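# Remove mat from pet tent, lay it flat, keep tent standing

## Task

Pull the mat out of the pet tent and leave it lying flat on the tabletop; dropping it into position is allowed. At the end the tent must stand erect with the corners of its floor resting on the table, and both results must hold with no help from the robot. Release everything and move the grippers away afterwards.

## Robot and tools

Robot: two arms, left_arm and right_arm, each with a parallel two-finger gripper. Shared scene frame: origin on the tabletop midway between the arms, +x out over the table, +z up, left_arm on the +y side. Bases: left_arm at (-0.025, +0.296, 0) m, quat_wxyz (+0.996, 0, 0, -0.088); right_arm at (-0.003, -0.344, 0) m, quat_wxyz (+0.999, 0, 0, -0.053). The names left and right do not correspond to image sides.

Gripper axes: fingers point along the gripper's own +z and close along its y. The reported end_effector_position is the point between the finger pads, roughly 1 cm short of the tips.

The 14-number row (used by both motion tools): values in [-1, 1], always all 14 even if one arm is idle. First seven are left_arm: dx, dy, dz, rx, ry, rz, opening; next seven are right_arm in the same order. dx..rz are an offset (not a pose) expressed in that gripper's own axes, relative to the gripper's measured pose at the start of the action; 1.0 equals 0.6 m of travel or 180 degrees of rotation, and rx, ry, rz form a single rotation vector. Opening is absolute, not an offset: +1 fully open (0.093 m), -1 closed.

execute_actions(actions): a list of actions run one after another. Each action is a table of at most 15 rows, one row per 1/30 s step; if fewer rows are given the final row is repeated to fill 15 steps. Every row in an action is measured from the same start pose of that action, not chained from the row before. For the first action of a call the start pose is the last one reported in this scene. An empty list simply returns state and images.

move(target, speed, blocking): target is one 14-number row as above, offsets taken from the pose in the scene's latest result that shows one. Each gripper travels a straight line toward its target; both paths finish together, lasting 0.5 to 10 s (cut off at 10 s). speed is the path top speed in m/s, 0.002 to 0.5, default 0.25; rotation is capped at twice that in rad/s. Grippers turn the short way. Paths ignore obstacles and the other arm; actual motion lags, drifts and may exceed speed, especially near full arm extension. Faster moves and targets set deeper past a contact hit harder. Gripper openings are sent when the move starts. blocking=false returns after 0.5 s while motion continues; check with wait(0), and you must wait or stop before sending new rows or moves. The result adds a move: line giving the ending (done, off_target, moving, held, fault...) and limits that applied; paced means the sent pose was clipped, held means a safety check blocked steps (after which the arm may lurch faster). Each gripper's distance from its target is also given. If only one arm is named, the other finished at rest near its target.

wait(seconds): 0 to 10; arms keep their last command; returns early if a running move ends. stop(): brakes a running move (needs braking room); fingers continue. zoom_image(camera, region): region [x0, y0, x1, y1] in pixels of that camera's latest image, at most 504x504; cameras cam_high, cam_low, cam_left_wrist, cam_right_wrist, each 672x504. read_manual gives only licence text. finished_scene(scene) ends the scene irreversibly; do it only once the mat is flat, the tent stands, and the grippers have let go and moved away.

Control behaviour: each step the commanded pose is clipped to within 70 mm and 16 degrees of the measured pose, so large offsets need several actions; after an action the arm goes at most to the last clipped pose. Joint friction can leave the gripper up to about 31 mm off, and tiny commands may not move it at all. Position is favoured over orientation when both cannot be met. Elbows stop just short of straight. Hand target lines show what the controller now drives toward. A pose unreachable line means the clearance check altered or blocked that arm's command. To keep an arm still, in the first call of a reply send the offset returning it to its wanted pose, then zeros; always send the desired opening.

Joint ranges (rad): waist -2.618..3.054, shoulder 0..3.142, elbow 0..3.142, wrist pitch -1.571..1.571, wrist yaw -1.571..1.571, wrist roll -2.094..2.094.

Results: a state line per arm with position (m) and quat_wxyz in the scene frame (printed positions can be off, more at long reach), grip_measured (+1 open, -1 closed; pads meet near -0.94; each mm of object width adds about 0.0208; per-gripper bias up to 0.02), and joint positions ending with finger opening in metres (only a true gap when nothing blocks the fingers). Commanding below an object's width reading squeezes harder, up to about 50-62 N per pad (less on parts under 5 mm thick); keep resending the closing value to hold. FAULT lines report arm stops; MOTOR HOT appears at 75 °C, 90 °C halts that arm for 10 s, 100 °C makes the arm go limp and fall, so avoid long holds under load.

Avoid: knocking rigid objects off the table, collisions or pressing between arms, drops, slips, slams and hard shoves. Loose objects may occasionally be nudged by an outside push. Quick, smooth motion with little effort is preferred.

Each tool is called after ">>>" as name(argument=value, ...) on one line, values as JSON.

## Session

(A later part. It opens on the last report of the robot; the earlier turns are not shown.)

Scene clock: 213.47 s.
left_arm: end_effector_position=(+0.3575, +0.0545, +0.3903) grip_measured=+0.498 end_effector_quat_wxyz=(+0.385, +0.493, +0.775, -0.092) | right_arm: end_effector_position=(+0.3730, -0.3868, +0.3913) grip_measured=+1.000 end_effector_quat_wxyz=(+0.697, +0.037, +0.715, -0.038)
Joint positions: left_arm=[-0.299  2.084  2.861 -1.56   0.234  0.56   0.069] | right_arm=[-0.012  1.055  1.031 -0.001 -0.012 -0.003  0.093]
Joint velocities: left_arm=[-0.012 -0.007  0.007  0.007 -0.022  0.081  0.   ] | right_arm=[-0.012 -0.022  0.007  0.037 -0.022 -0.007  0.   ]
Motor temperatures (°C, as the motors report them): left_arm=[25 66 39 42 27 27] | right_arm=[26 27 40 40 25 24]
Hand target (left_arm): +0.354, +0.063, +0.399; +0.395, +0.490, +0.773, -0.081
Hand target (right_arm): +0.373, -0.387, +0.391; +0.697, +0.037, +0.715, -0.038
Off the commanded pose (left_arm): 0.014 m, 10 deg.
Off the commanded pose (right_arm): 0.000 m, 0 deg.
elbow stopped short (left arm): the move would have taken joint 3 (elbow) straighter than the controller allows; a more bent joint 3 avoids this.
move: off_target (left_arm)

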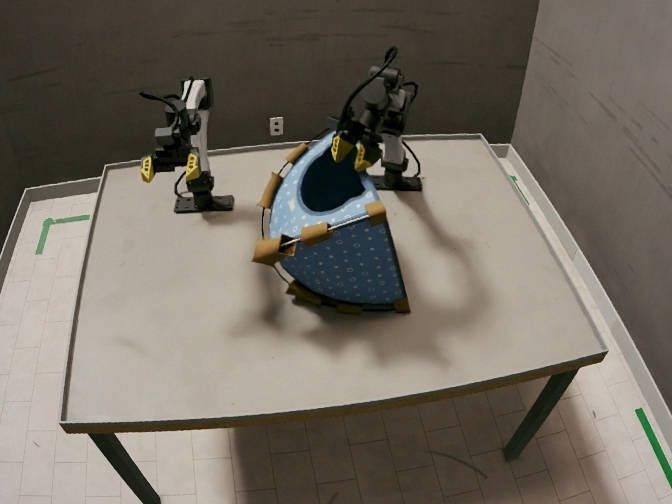

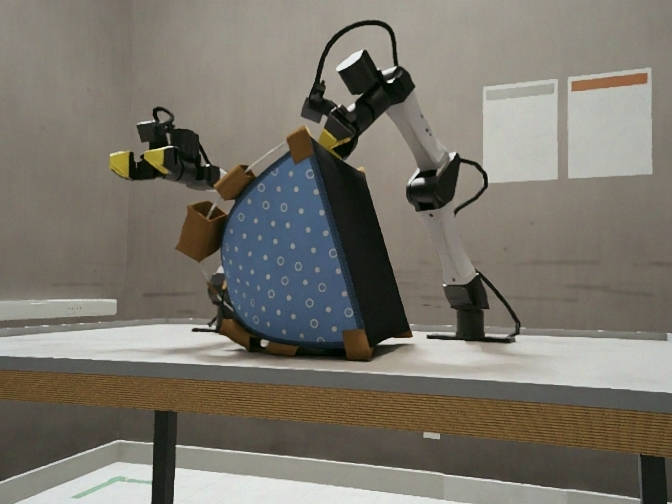

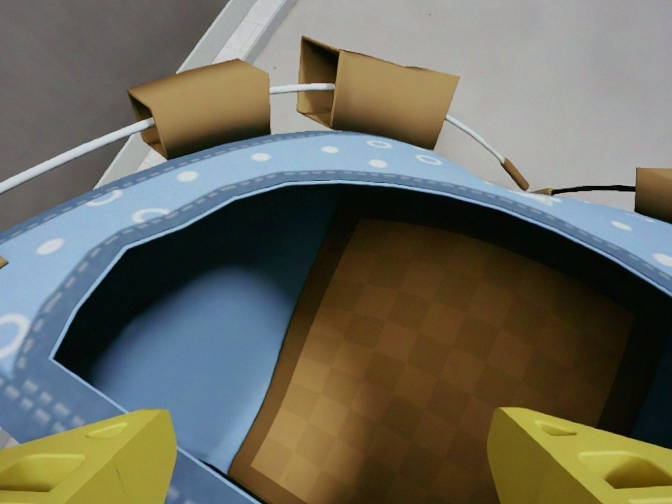

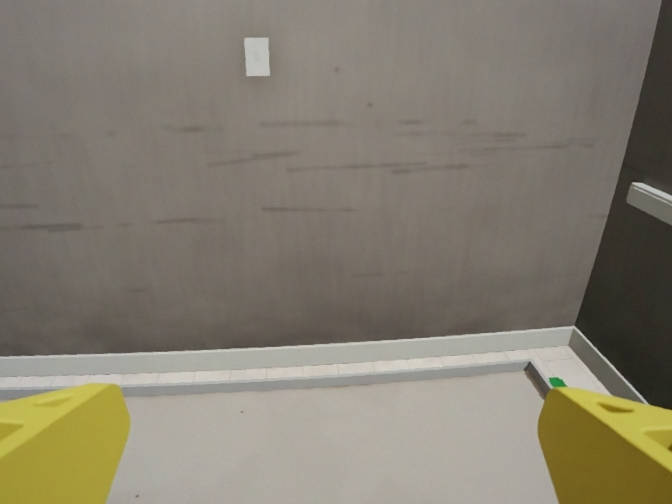

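>>> move(target=[0.05, -0.03, 0.15, 0, -0.1, 0, 0.5, 0, 0, 0, 0, 0, 0, 1], speed=0.1)

Scene clock: 249.93 s.
left_arm: end_effector_position=(+0.3846, +0.0114, +0.3121) grip_measured=+0.498 end_effector_quat_wxyz=(+0.509, +0.478, +0.696, -0.165) | right_arm: end_effector_position=(+0.3730, -0.3868, +0.3913) grip_measured=+1.000 end_effector_quat_wxyz=(+0.697, +0.037, +0.715, -0.038)
Joint positions: left_arm=[-0.299  1.657  1.584 -0.409  0.395  0.486  0.069] | right_arm=[-0.012  1.055  1.031 -0.001 -0.012 -0.003  0.093]
Joint velocities: left_arm=[ 0.002 -0.002 -0.002  0.022  0.022 -0.022 -0.001] | right_arm=[ 0.002 -0.012  0.007  0.051 -0.051 -0.051  0.   ]
Motor temperatures (°C, as the motors report them): left_arm=[25 63 39 41 27 27] | right_arm=[26 27 41 41 25 24]
Hand target (left_arm): +0.383, +0.018, +0.305; +0.501, +0.472, +0.705, -0.169
Hand target (right_arm): +0.373, -0.387, +0.391; +0.697, +0.037, +0.715, -0.038
Off the commanded pose (left_arm): 0.012 m, 1 deg.
Off the commanded pose (right_arm): 0.000 m, 0 deg.
move: off_target (left_arm)

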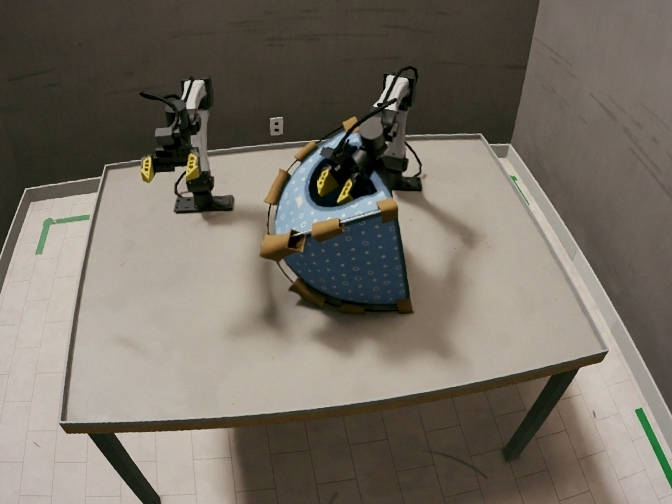

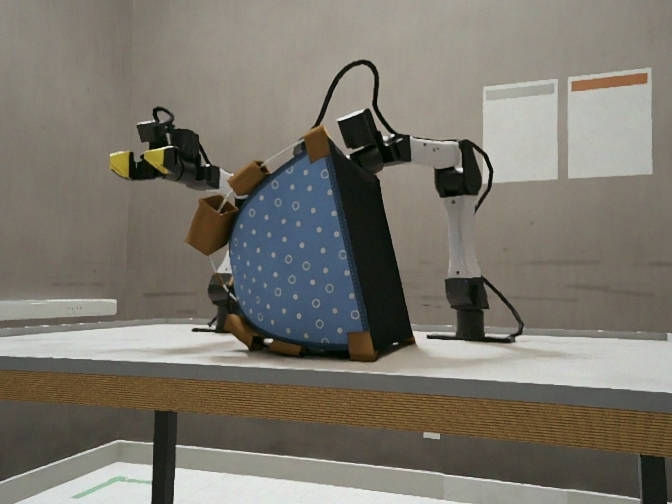

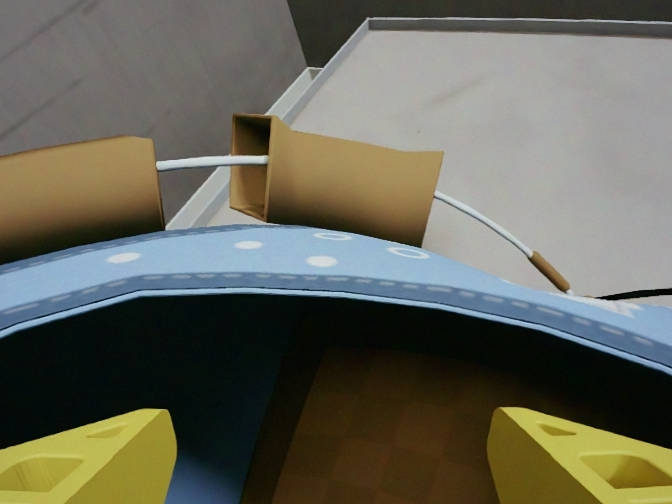

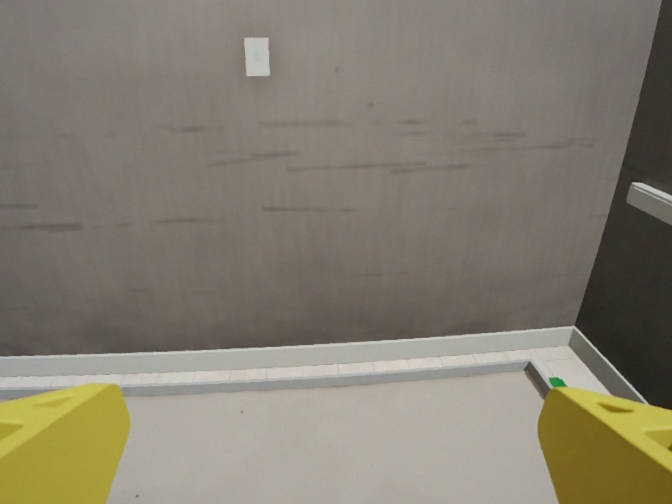

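>>> move(target=[0.0, -0.03, 0.0, 0.138, 0.149, 0.011, 0.5, 0, 0, 0, 0, 0, 0, 1], speed=0.15)

Scene clock: 306.70 s.
left_arm: end_effector_position=(+0.3703, +0.0098, +0.3117) grip_measured=+0.498 end_effector_quat_wxyz=(+0.301, +0.583, +0.734, -0.176) | right_arm: end_effector_position=(+0.3730, -0.3868, +0.3913) grip_measured=+1.000 end_effector_quat_wxyz=(+0.697, +0.037, +0.715, -0.038)
Joint positions: left_arm=[-0.299  2.248  2.814 -1.562  0.448  0.732  0.069] | right_arm=[-0.012  1.055  1.031 -0.001 -0.012 -0.003  0.093]
Joint velocities: left_arm=[-0.002  0.002 -0.012 -0.022  0.022  0.037 -0.001] | right_arm=[-0.007 -0.012 -0.002 -0.007  0.051  0.066  0.   ]
Motor temperatures (°C, as the motors report them): left_arm=[26 60 39 44 27 27] | right_arm=[26 27 42 42 25 24]
Hand target (left_arm): +0.368, +0.004, +0.305; +0.292, +0.591, +0.730, -0.182
Hand target (right_arm): +0.373, -0.387, +0.391; +0.697, +0.037, +0.715, -0.038
Off the commanded pose (left_arm): 0.008 m, 10 deg.
Off the commanded pose (right_arm): 0.000 m, 0 deg.
joint sent to its limit (left arm) — the command would take joint 4 (wrist pitch) past its lower limit, so that joint was sent only as far as its limit.
move: off_target (left_arm)

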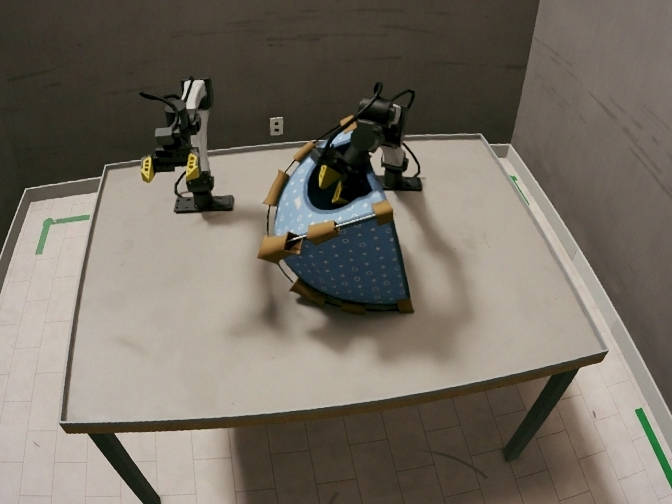

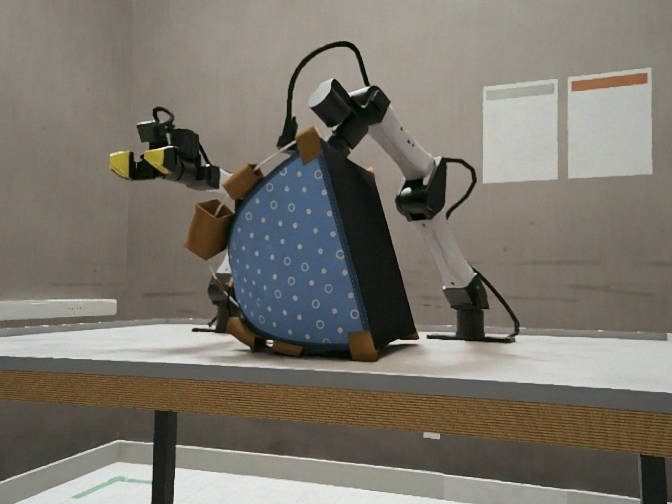

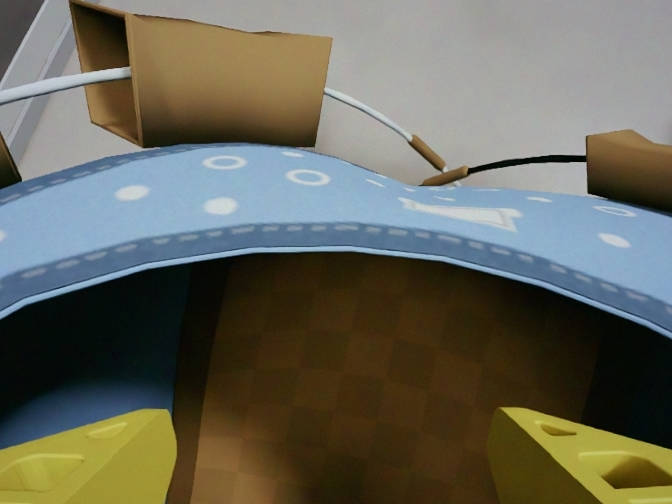

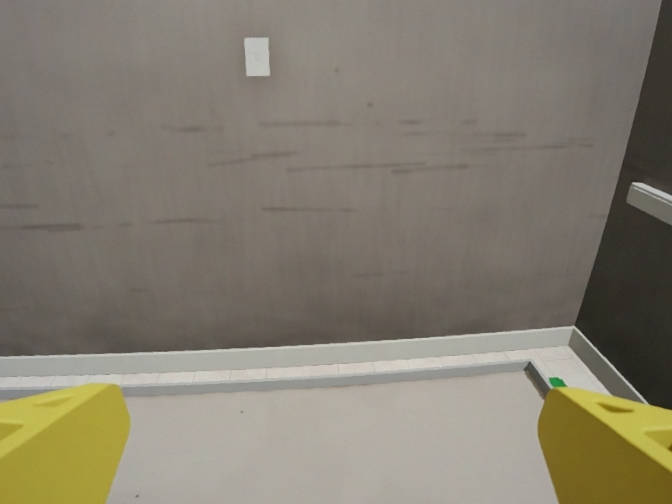

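>>> move(target=[-0.036, 0.03, -0.142, 0, -0.15, 0, 1, 0, 0, 0, 0, 0, 0, 1], speed=0.2)

>>> move(target=[0.12, 0.05, -0.28, 0, -0.1, 0, 1, 0, 0, 0, 0, 0, 0, 1], speed=0.25)

Scene clock: 373.67 s.
left_arm: end_effector_position=(+0.3728, +0.0451, +0.3902) grip_measured=+0.983 end_effector_quat_wxyz=(+0.459, +0.532, +0.643, -0.305) | right_arm: end_effector_position=(+0.3730, -0.3868, +0.3913) grip_measured=+1.000 end_effector_quat_wxyz=(+0.697, +0.037, +0.715, -0.038)
Joint positions: left_arm=[-0.106  1.866  2.194 -0.991  0.881  0.648  0.092] | right_arm=[-0.012  1.055  1.031 -0.001 -0.012 -0.003  0.093]
Joint velocities: left_arm=[ 0.012 -0.012  0.002  0.051  0.007 -0.066  0.   ] | right_arm=[ 0.002 -0.007  0.002  0.051 -0.022 -0.081  0.   ]
Motor temperatures (°C, as the motors report them): left_arm=[26 63 41 40 27 27] | right_arm=[26 28 43 43 25 24]
Hand target (left_arm): +0.371, +0.049, +0.392; +0.462, +0.527, +0.644, -0.307
Hand target (right_arm): +0.373, -0.387, +0.391; +0.697, +0.037, +0.715, -0.038
Off the commanded pose (left_arm): 0.006 m, 1 deg.
Off the commanded pose (right_arm): 0.000 m, 0 deg.
move: done

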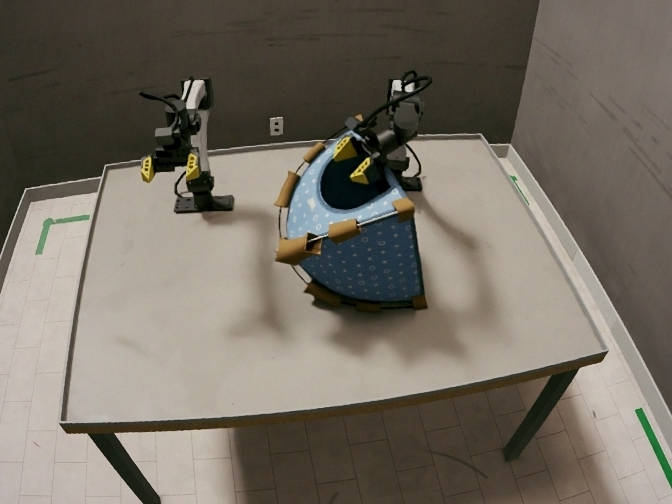

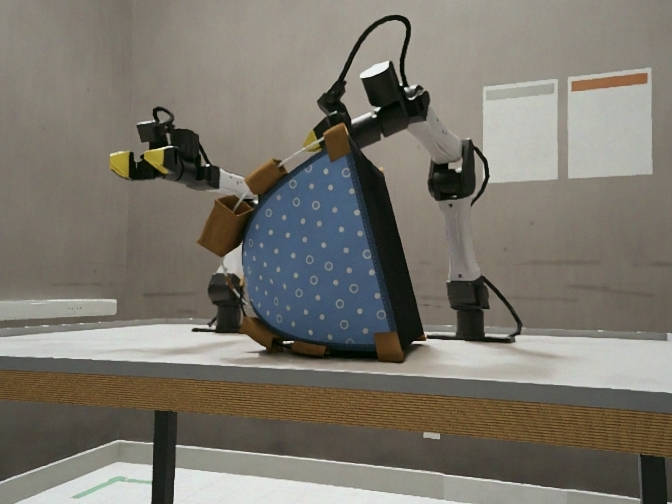

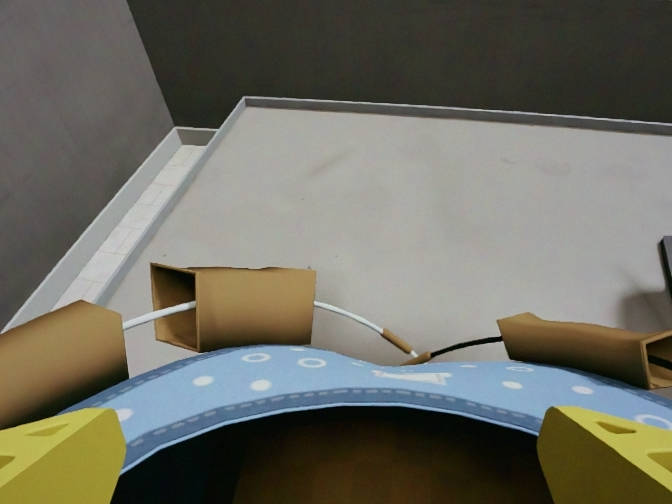

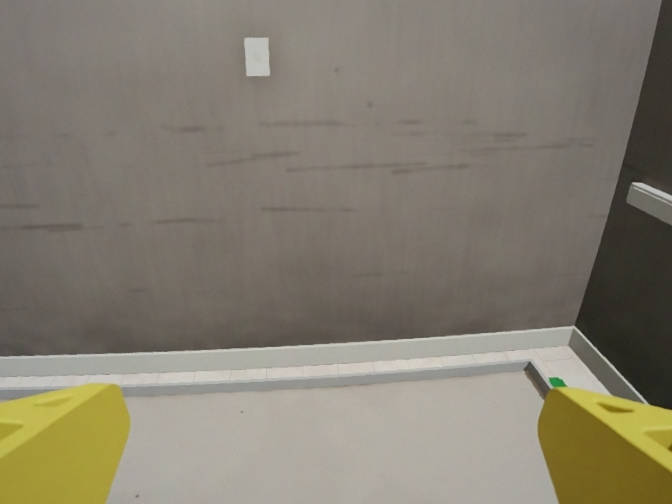

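Scene clock: 375.20 s.
left_arm: end_effector_position=(+0.3553, +0.2274, +0.3947) grip_measured=+0.983 end_effector_quat_wxyz=(+0.570, +0.465, +0.569, -0.367) | right_arm: end_effector_position=(+0.3730, -0.3868, +0.3913) grip_measured=+1.000 end_effector_quat_wxyz=(+0.697, +0.037, +0.715, -0.038)
Joint positions: left_arm=[ 0.447  1.784  1.961 -1.258  1.479  1.194  0.092] | right_arm=[-0.012  1.055  1.031 -0.001 -0.012 -0.003  0.093]
Joint velocities: left_arm=[ 0.002  0.1    0.193 -0.418  0.037  0.212  0.   ] | right_arm=[ 0.012  0.002 -0.012  0.007 -0.007 -0.022  0.   ]
Motor temperatures (°C, as the motors report them): left_arm=[26 63 41 40 27 27] | right_arm=[26 28 43 43 25 24]
Hand target (left_arm): +0.357, +0.227, +0.392; +0.567, +0.463, +0.569, -0.374
Hand target (right_arm): +0.373, -0.387, +0.391; +0.697, +0.037, +0.715, -0.038
Off the commanded pose (left_arm): 0.003 m, 3 deg.
Off the commanded pose (right_arm): 0.000 m, 0 deg.
move: off_target (left_arm)

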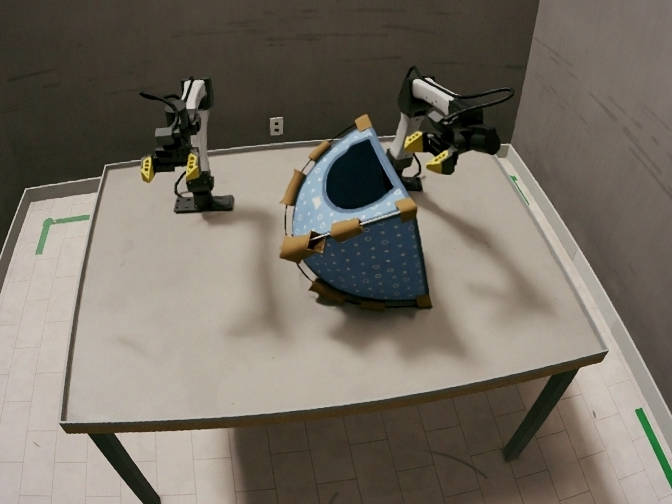

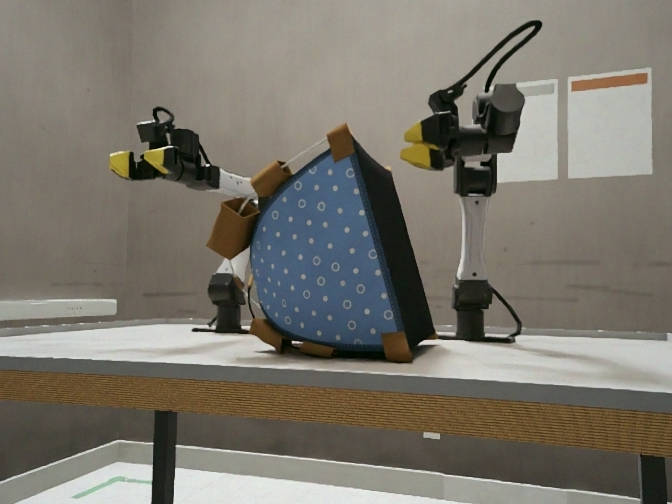

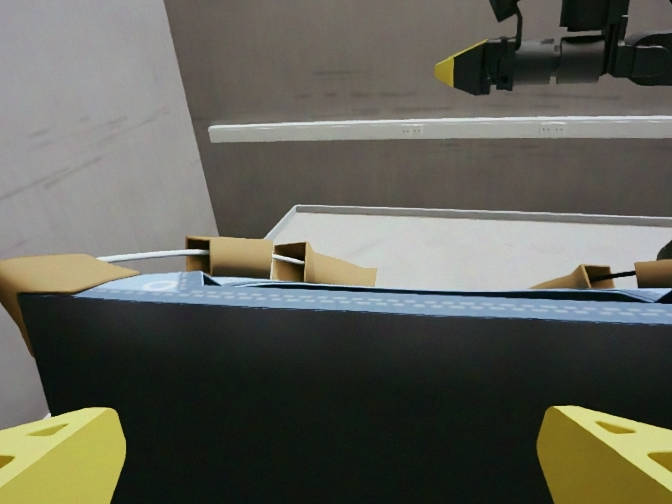

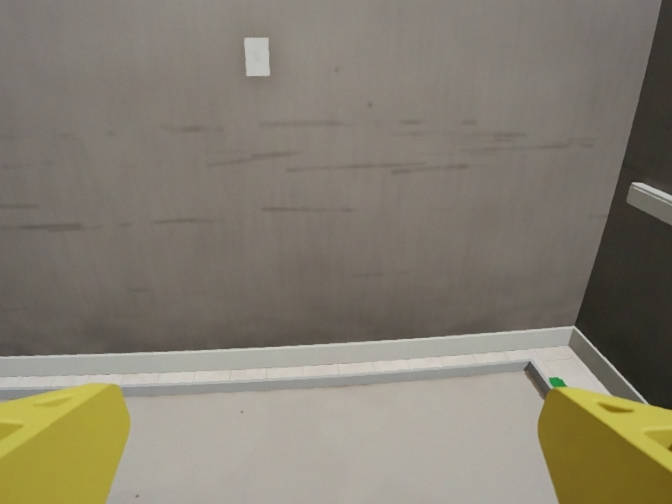

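>>> move(target=[0.532, -0.02, -0.055, -0.122, 0.08, 0, -1, 0, 0, 0, 0, 0, 0, 1], speed=0.25)

Scene clock: 393.27 s.
left_arm: end_effector_position=(+0.3697, +0.2933, +0.0919) grip_measured=-1.000 end_effector_quat_wxyz=(+0.584, +0.400, +0.683, -0.181) | right_arm: end_effector_position=(+0.3730, -0.3868, +0.3913) grip_measured=+1.000 end_effector_quat_wxyz=(+0.697, +0.037, +0.715, -0.038)
Joint positions: left_arm=[0.568 1.816 0.722 0.44  1.143 0.838 0.   ] | right_arm=[-0.012  1.055  1.031 -0.001 -0.012 -0.003  0.093]
Joint velocities: left_arm=[-0.017 -0.002  0.002  0.007 -0.022 -0.081  0.   ] | right_arm=[ 0.007 -0.002 -0.002 -0.051  0.007 -0.066  0.   ]
Motor temperatures (°C, as the motors report them): left_arm=[25 58 42 38 28 27] | right_arm=[26 28 44 43 25 24]
Hand target (left_arm): +0.365, +0.291, +0.080; +0.574, +0.389, +0.695, -0.191
Hand target (right_arm): +0.373, -0.387, +0.391; +0.697, +0.037, +0.715, -0.038
Off the commanded pose (left_arm): 0.015 m, 2 deg.
Off the commanded pose (right_arm): 0.000 m, 0 deg.
move: off_target (left_arm)

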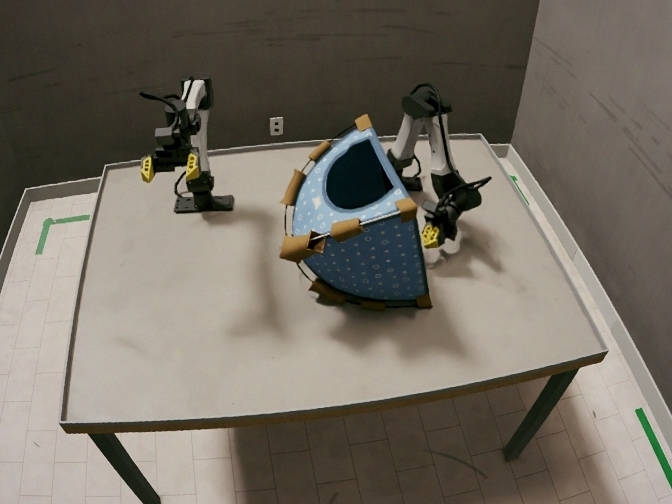

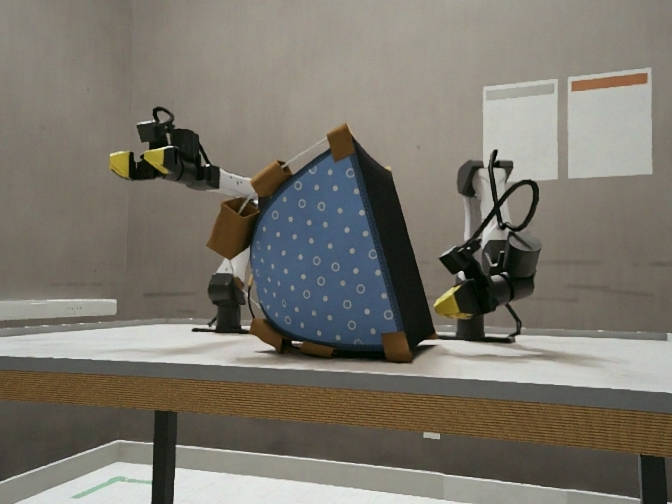

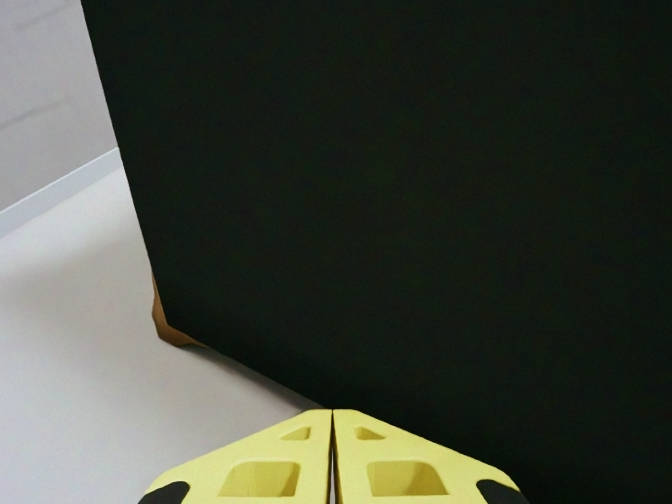

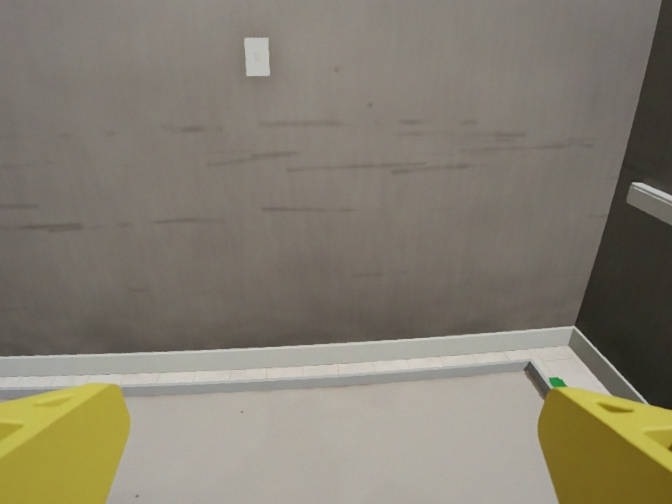

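>>> move(target=[-0.253, -0.529, 0.615, 0, 0, 0, -1, 0, 0, 0, 0, 0, 0, 1], speed=0.12)

Scene clock: 409.50 s.
left_arm: end_effector_position=(+0.3669, -0.2146, +0.0932) grip_measured=-1.000 end_effector_quat_wxyz=(+0.599, +0.390, +0.673, -0.191) | right_arm: end_effector_position=(+0.3730, -0.3868, +0.3913) grip_measured=+1.000 end_effector_quat_wxyz=(+0.697, +0.037, +0.715, -0.038)
Joint positions: left_arm=[-0.767  2.364  1.464  0.688 -0.108  0.194  0.   ] | right_arm=[-0.012  1.055  1.031 -0.001 -0.012 -0.003  0.093]
Joint velocities: left_arm=[ 0.002 -0.017  0.017  0.007  0.007  0.081  0.   ] | right_arm=[-0.007 -0.007  0.002  0.066 -0.066 -0.037  0.   ]
Motor temperatures (°C, as the motors report them): left_arm=[25 57 41 40 27 27] | right_arm=[26 28 44 43 25 24]
Hand target (left_arm): +0.364, -0.219, +0.078; +0.587, +0.393, +0.682, -0.189
Hand target (right_arm): +0.373, -0.387, +0.391; +0.697, +0.037, +0.715, -0.038
Off the commanded pose (left_arm): 0.021 m, 3 deg.
Off the commanded pose (right_arm): 0.000 m, 0 deg.
move: off_target (left_arm)

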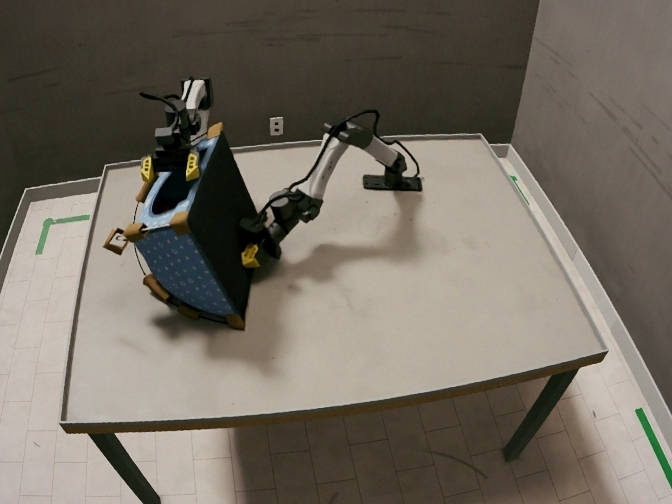

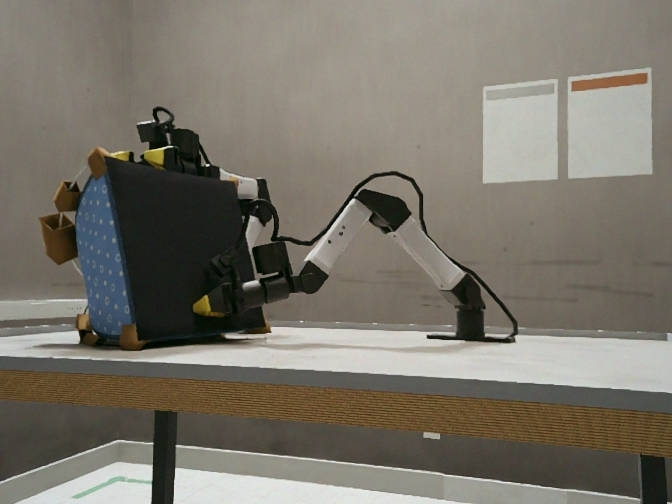

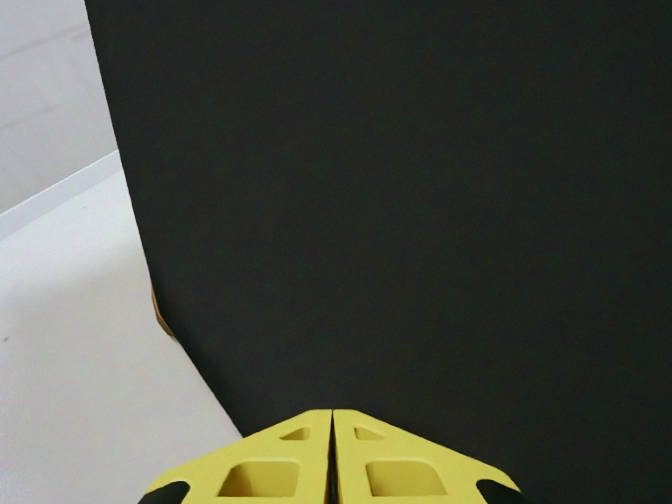

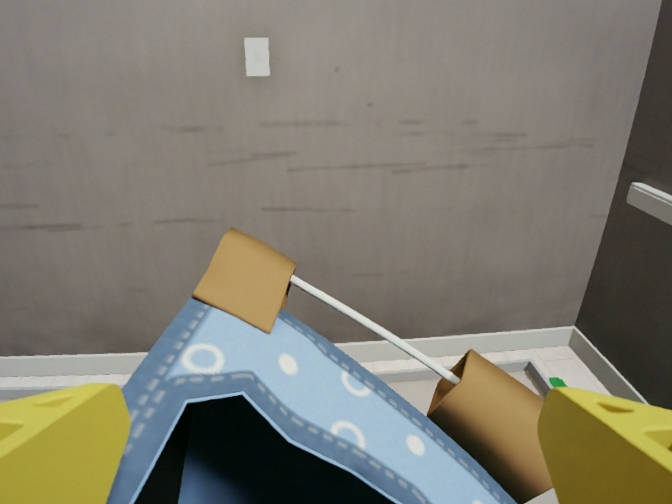

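>>> move(target=[-0.011, 0.282, -0.452, 0, 0, 0, -1, -0.03, 0.03, -0.1, 0, 0.3, 0, 1], speed=0.25)

Scene clock: 422.07 s.
left_arm: end_effector_position=(+0.3232, +0.0809, +0.2024) grip_measured=-1.000 end_effector_quat_wxyz=(+0.607, +0.389, +0.667, -0.187) | right_arm: end_effector_position=(+0.3167, -0.3643, +0.4115) grip_measured=+1.000 end_effector_quat_wxyz=(+0.370, +0.051, +0.927, -0.014)
Joint positions: left_arm=[-0.199  1.342  0.607  0.52   0.443  0.322  0.   ] | right_arm=[ 0.06   1.547  2.29  -1.556  0.031  0.05   0.093]
Joint velocities: left_arm=[ 0.012  0.002 -0.007 -0.051 -0.007  0.051  0.   ] | right_arm=[ 0.002  0.012 -0.012 -0.037  0.007 -0.066  0.   ]
Motor temperatures (°C, as the motors report them): left_arm=[25 61 42 42 27 27] | right_arm=[26 28 44 43 25 24]
Hand target (left_arm): +0.318, +0.085, +0.195; +0.599, +0.392, +0.672, -0.187
Hand target (right_arm): +0.315, -0.362, +0.412; +0.368, +0.050, +0.928, -0.013
Off the commanded pose (left_arm): 0.014 m, 1 deg.
Off the commanded pose (right_arm): 0.002 m, 9 deg.
joint sent to its limit (right arm) — the command would take joint 4 (wrist pitch) past its lower limit, so that joint was sent only as far as its limit.
move: off_target (left_arm, right_arm)

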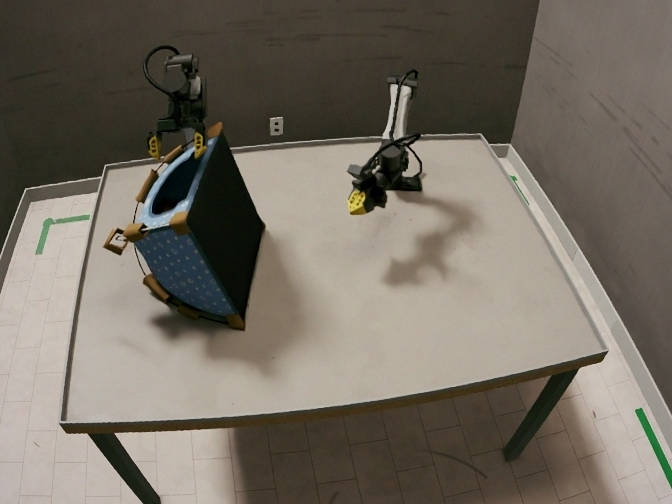

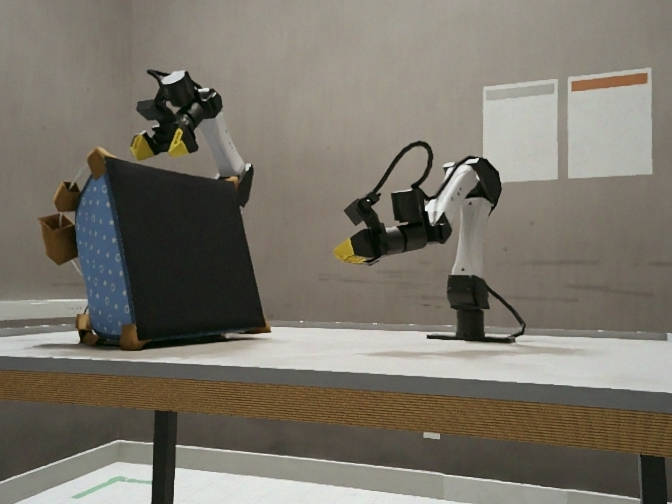

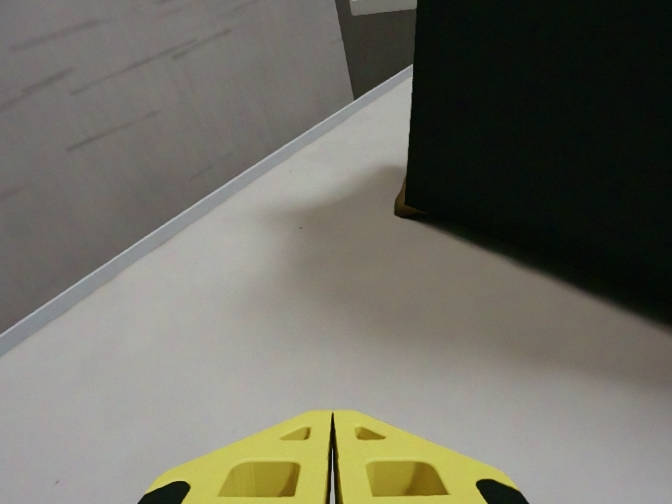

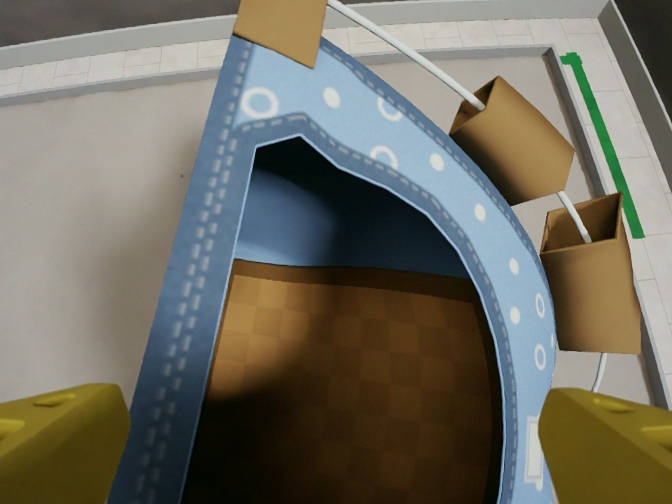

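>>> move(target=[0, 0, 0, 0, 0, 0, -1, 0.106, 0.009, 0.178, 0, 0.05, 0, -1], speed=0.2)

Scene clock: 456.57 s.
left_arm: end_effector_position=(+0.3230, +0.0808, +0.2021) grip_measured=-1.000 end_effector_quat_wxyz=(+0.606, +0.390, +0.667, -0.188) | right_arm: end_effector_position=(+0.3478, -0.3658, +0.2879) grip_measured=-0.984 end_effector_quat_wxyz=(+0.287, +0.055, +0.956, -0.013)
Joint positions: left_arm=[-0.199  1.342  0.607  0.519  0.444  0.323  0.   ] | right_arm=[ 0.06   1.469  1.698 -1.218  0.031  0.058  0.   ]
Joint velocities: left_arm=[-0.007 -0.012  0.002 -0.066 -0.051 -0.037  0.   ] | right_arm=[-0.017  0.017 -0.002 -0.022  0.007 -0.051  0.   ]
Motor temperatures (°C, as the motors report them): left_arm=[26 54 41 44 27 27] | right_arm=[26 28 42 40 25 24]
Hand target (left_arm): +0.323, +0.081, +0.202; +0.607, +0.389, +0.667, -0.187
Hand target (right_arm): +0.345, -0.362, +0.290; +0.296, +0.053, +0.954, -0.009
Off the commanded pose (left_arm): 0.000 m, 0 deg.
Off the commanded pose (right_arm): 0.007 m, 1 deg.
move: done

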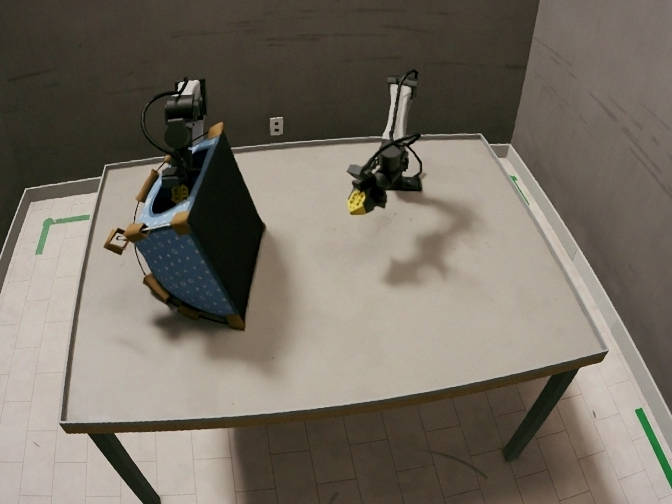

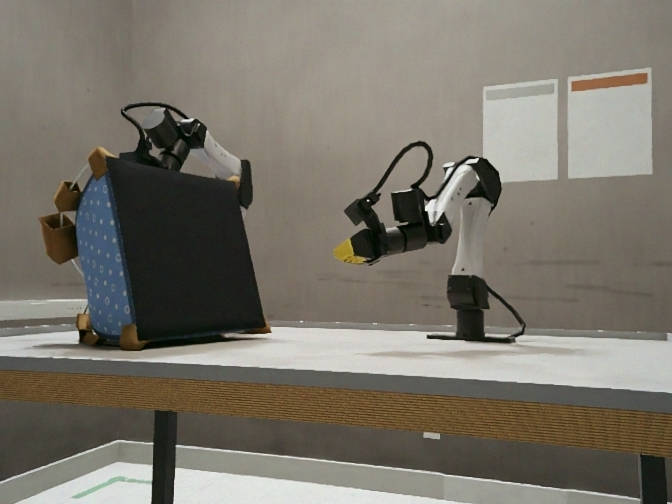

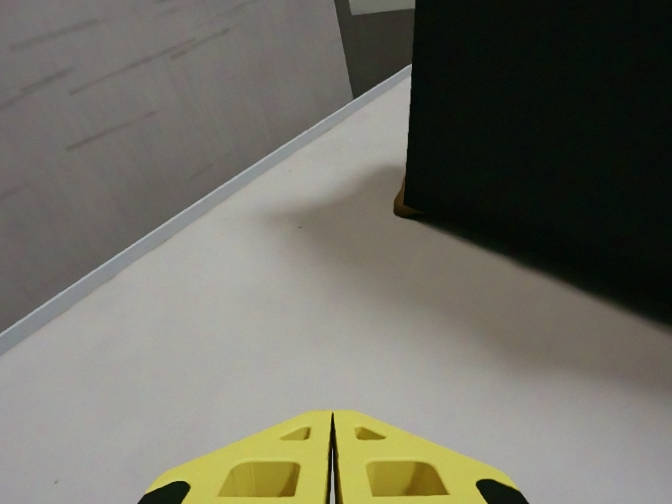

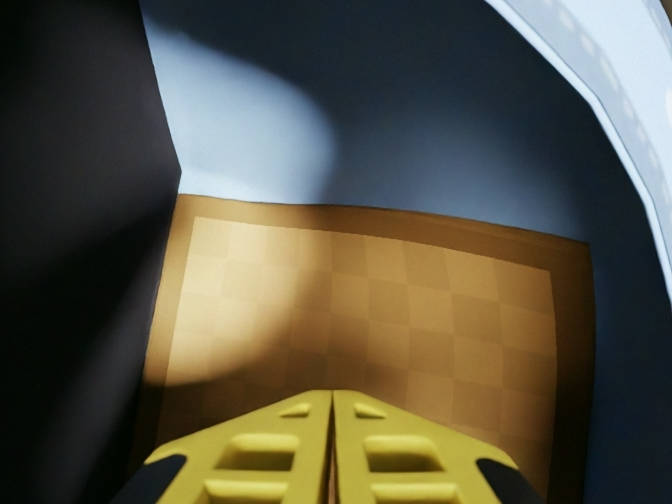

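>>> move(target=[-0.078, 0.15, -0.29, 0, 0, 0, -1, -0.014, 0.47, -0.027, 0, 0, 0, -1], speed=0.1)

Scene clock: 492.10 s.
left_arm: end_effector_position=(+0.2715, +0.2456, +0.2980) grip_measured=-1.000 end_effector_quat_wxyz=(+0.604, +0.393, +0.669, -0.183) | right_arm: end_effector_position=(+0.3792, -0.0903, +0.3070) grip_measured=-0.984 end_effector_quat_wxyz=(+0.320, +0.045, +0.947, +0.002)
Joint positions: left_arm=[ 0.543  1.026  0.903 -0.391  1.142  0.711  0.   ] | right_arm=[ 0.851  2.116  2.599 -1.561  0.443  0.725  0.   ]
Joint velocities: left_arm=[-0.007 -0.017  0.007 -0.066  0.022  0.007  0.   ] | right_arm=[-0.012 -0.007 -0.002  0.007 -0.051 -0.022  0.   ]
Motor temperatures (°C, as the motors report them): left_arm=[25 49 44 45 27 27] | right_arm=[26 32 41 39 25 24]
Hand target (left_arm): +0.272, +0.249, +0.301; +0.604, +0.393, +0.669, -0.184
Hand target (right_arm): +0.379, -0.086, +0.305; +0.319, +0.044, +0.947, +0.000
Off the commanded pose (left_arm): 0.005 m, 1 deg.
Off the commanded pose (right_arm): 0.005 m, 4 deg.
joint sent to its limit (right arm) — the command would take joint 4 (wrist pitch) past its lower limit, so that joint was sent only as far as its limit.
move: off_target (right_arm)

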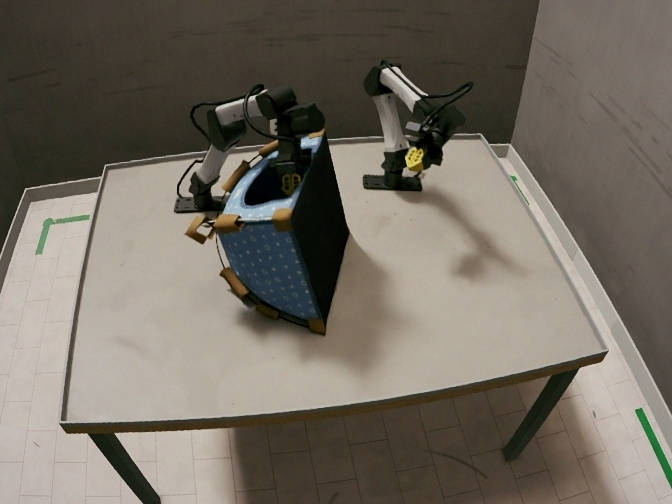

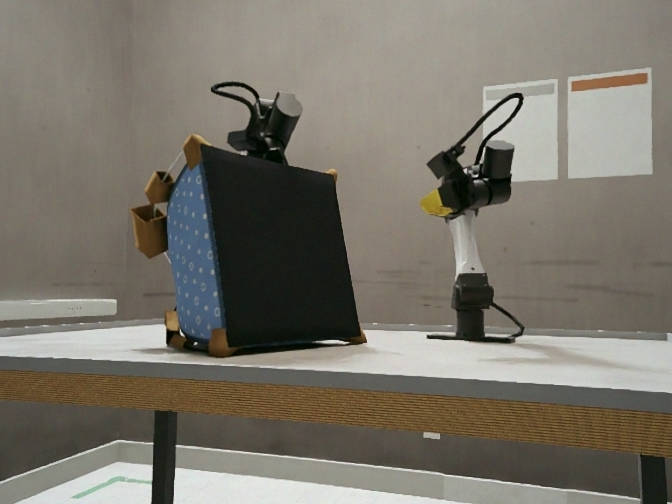

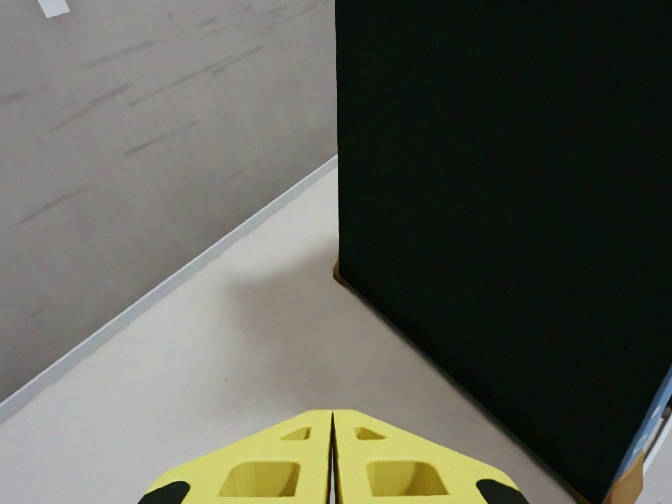

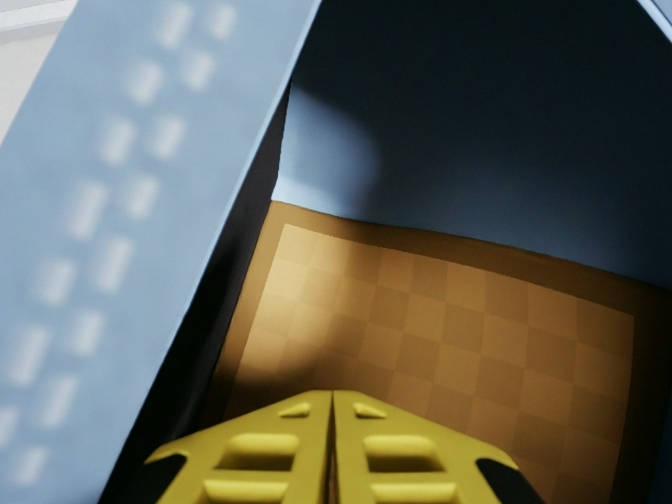

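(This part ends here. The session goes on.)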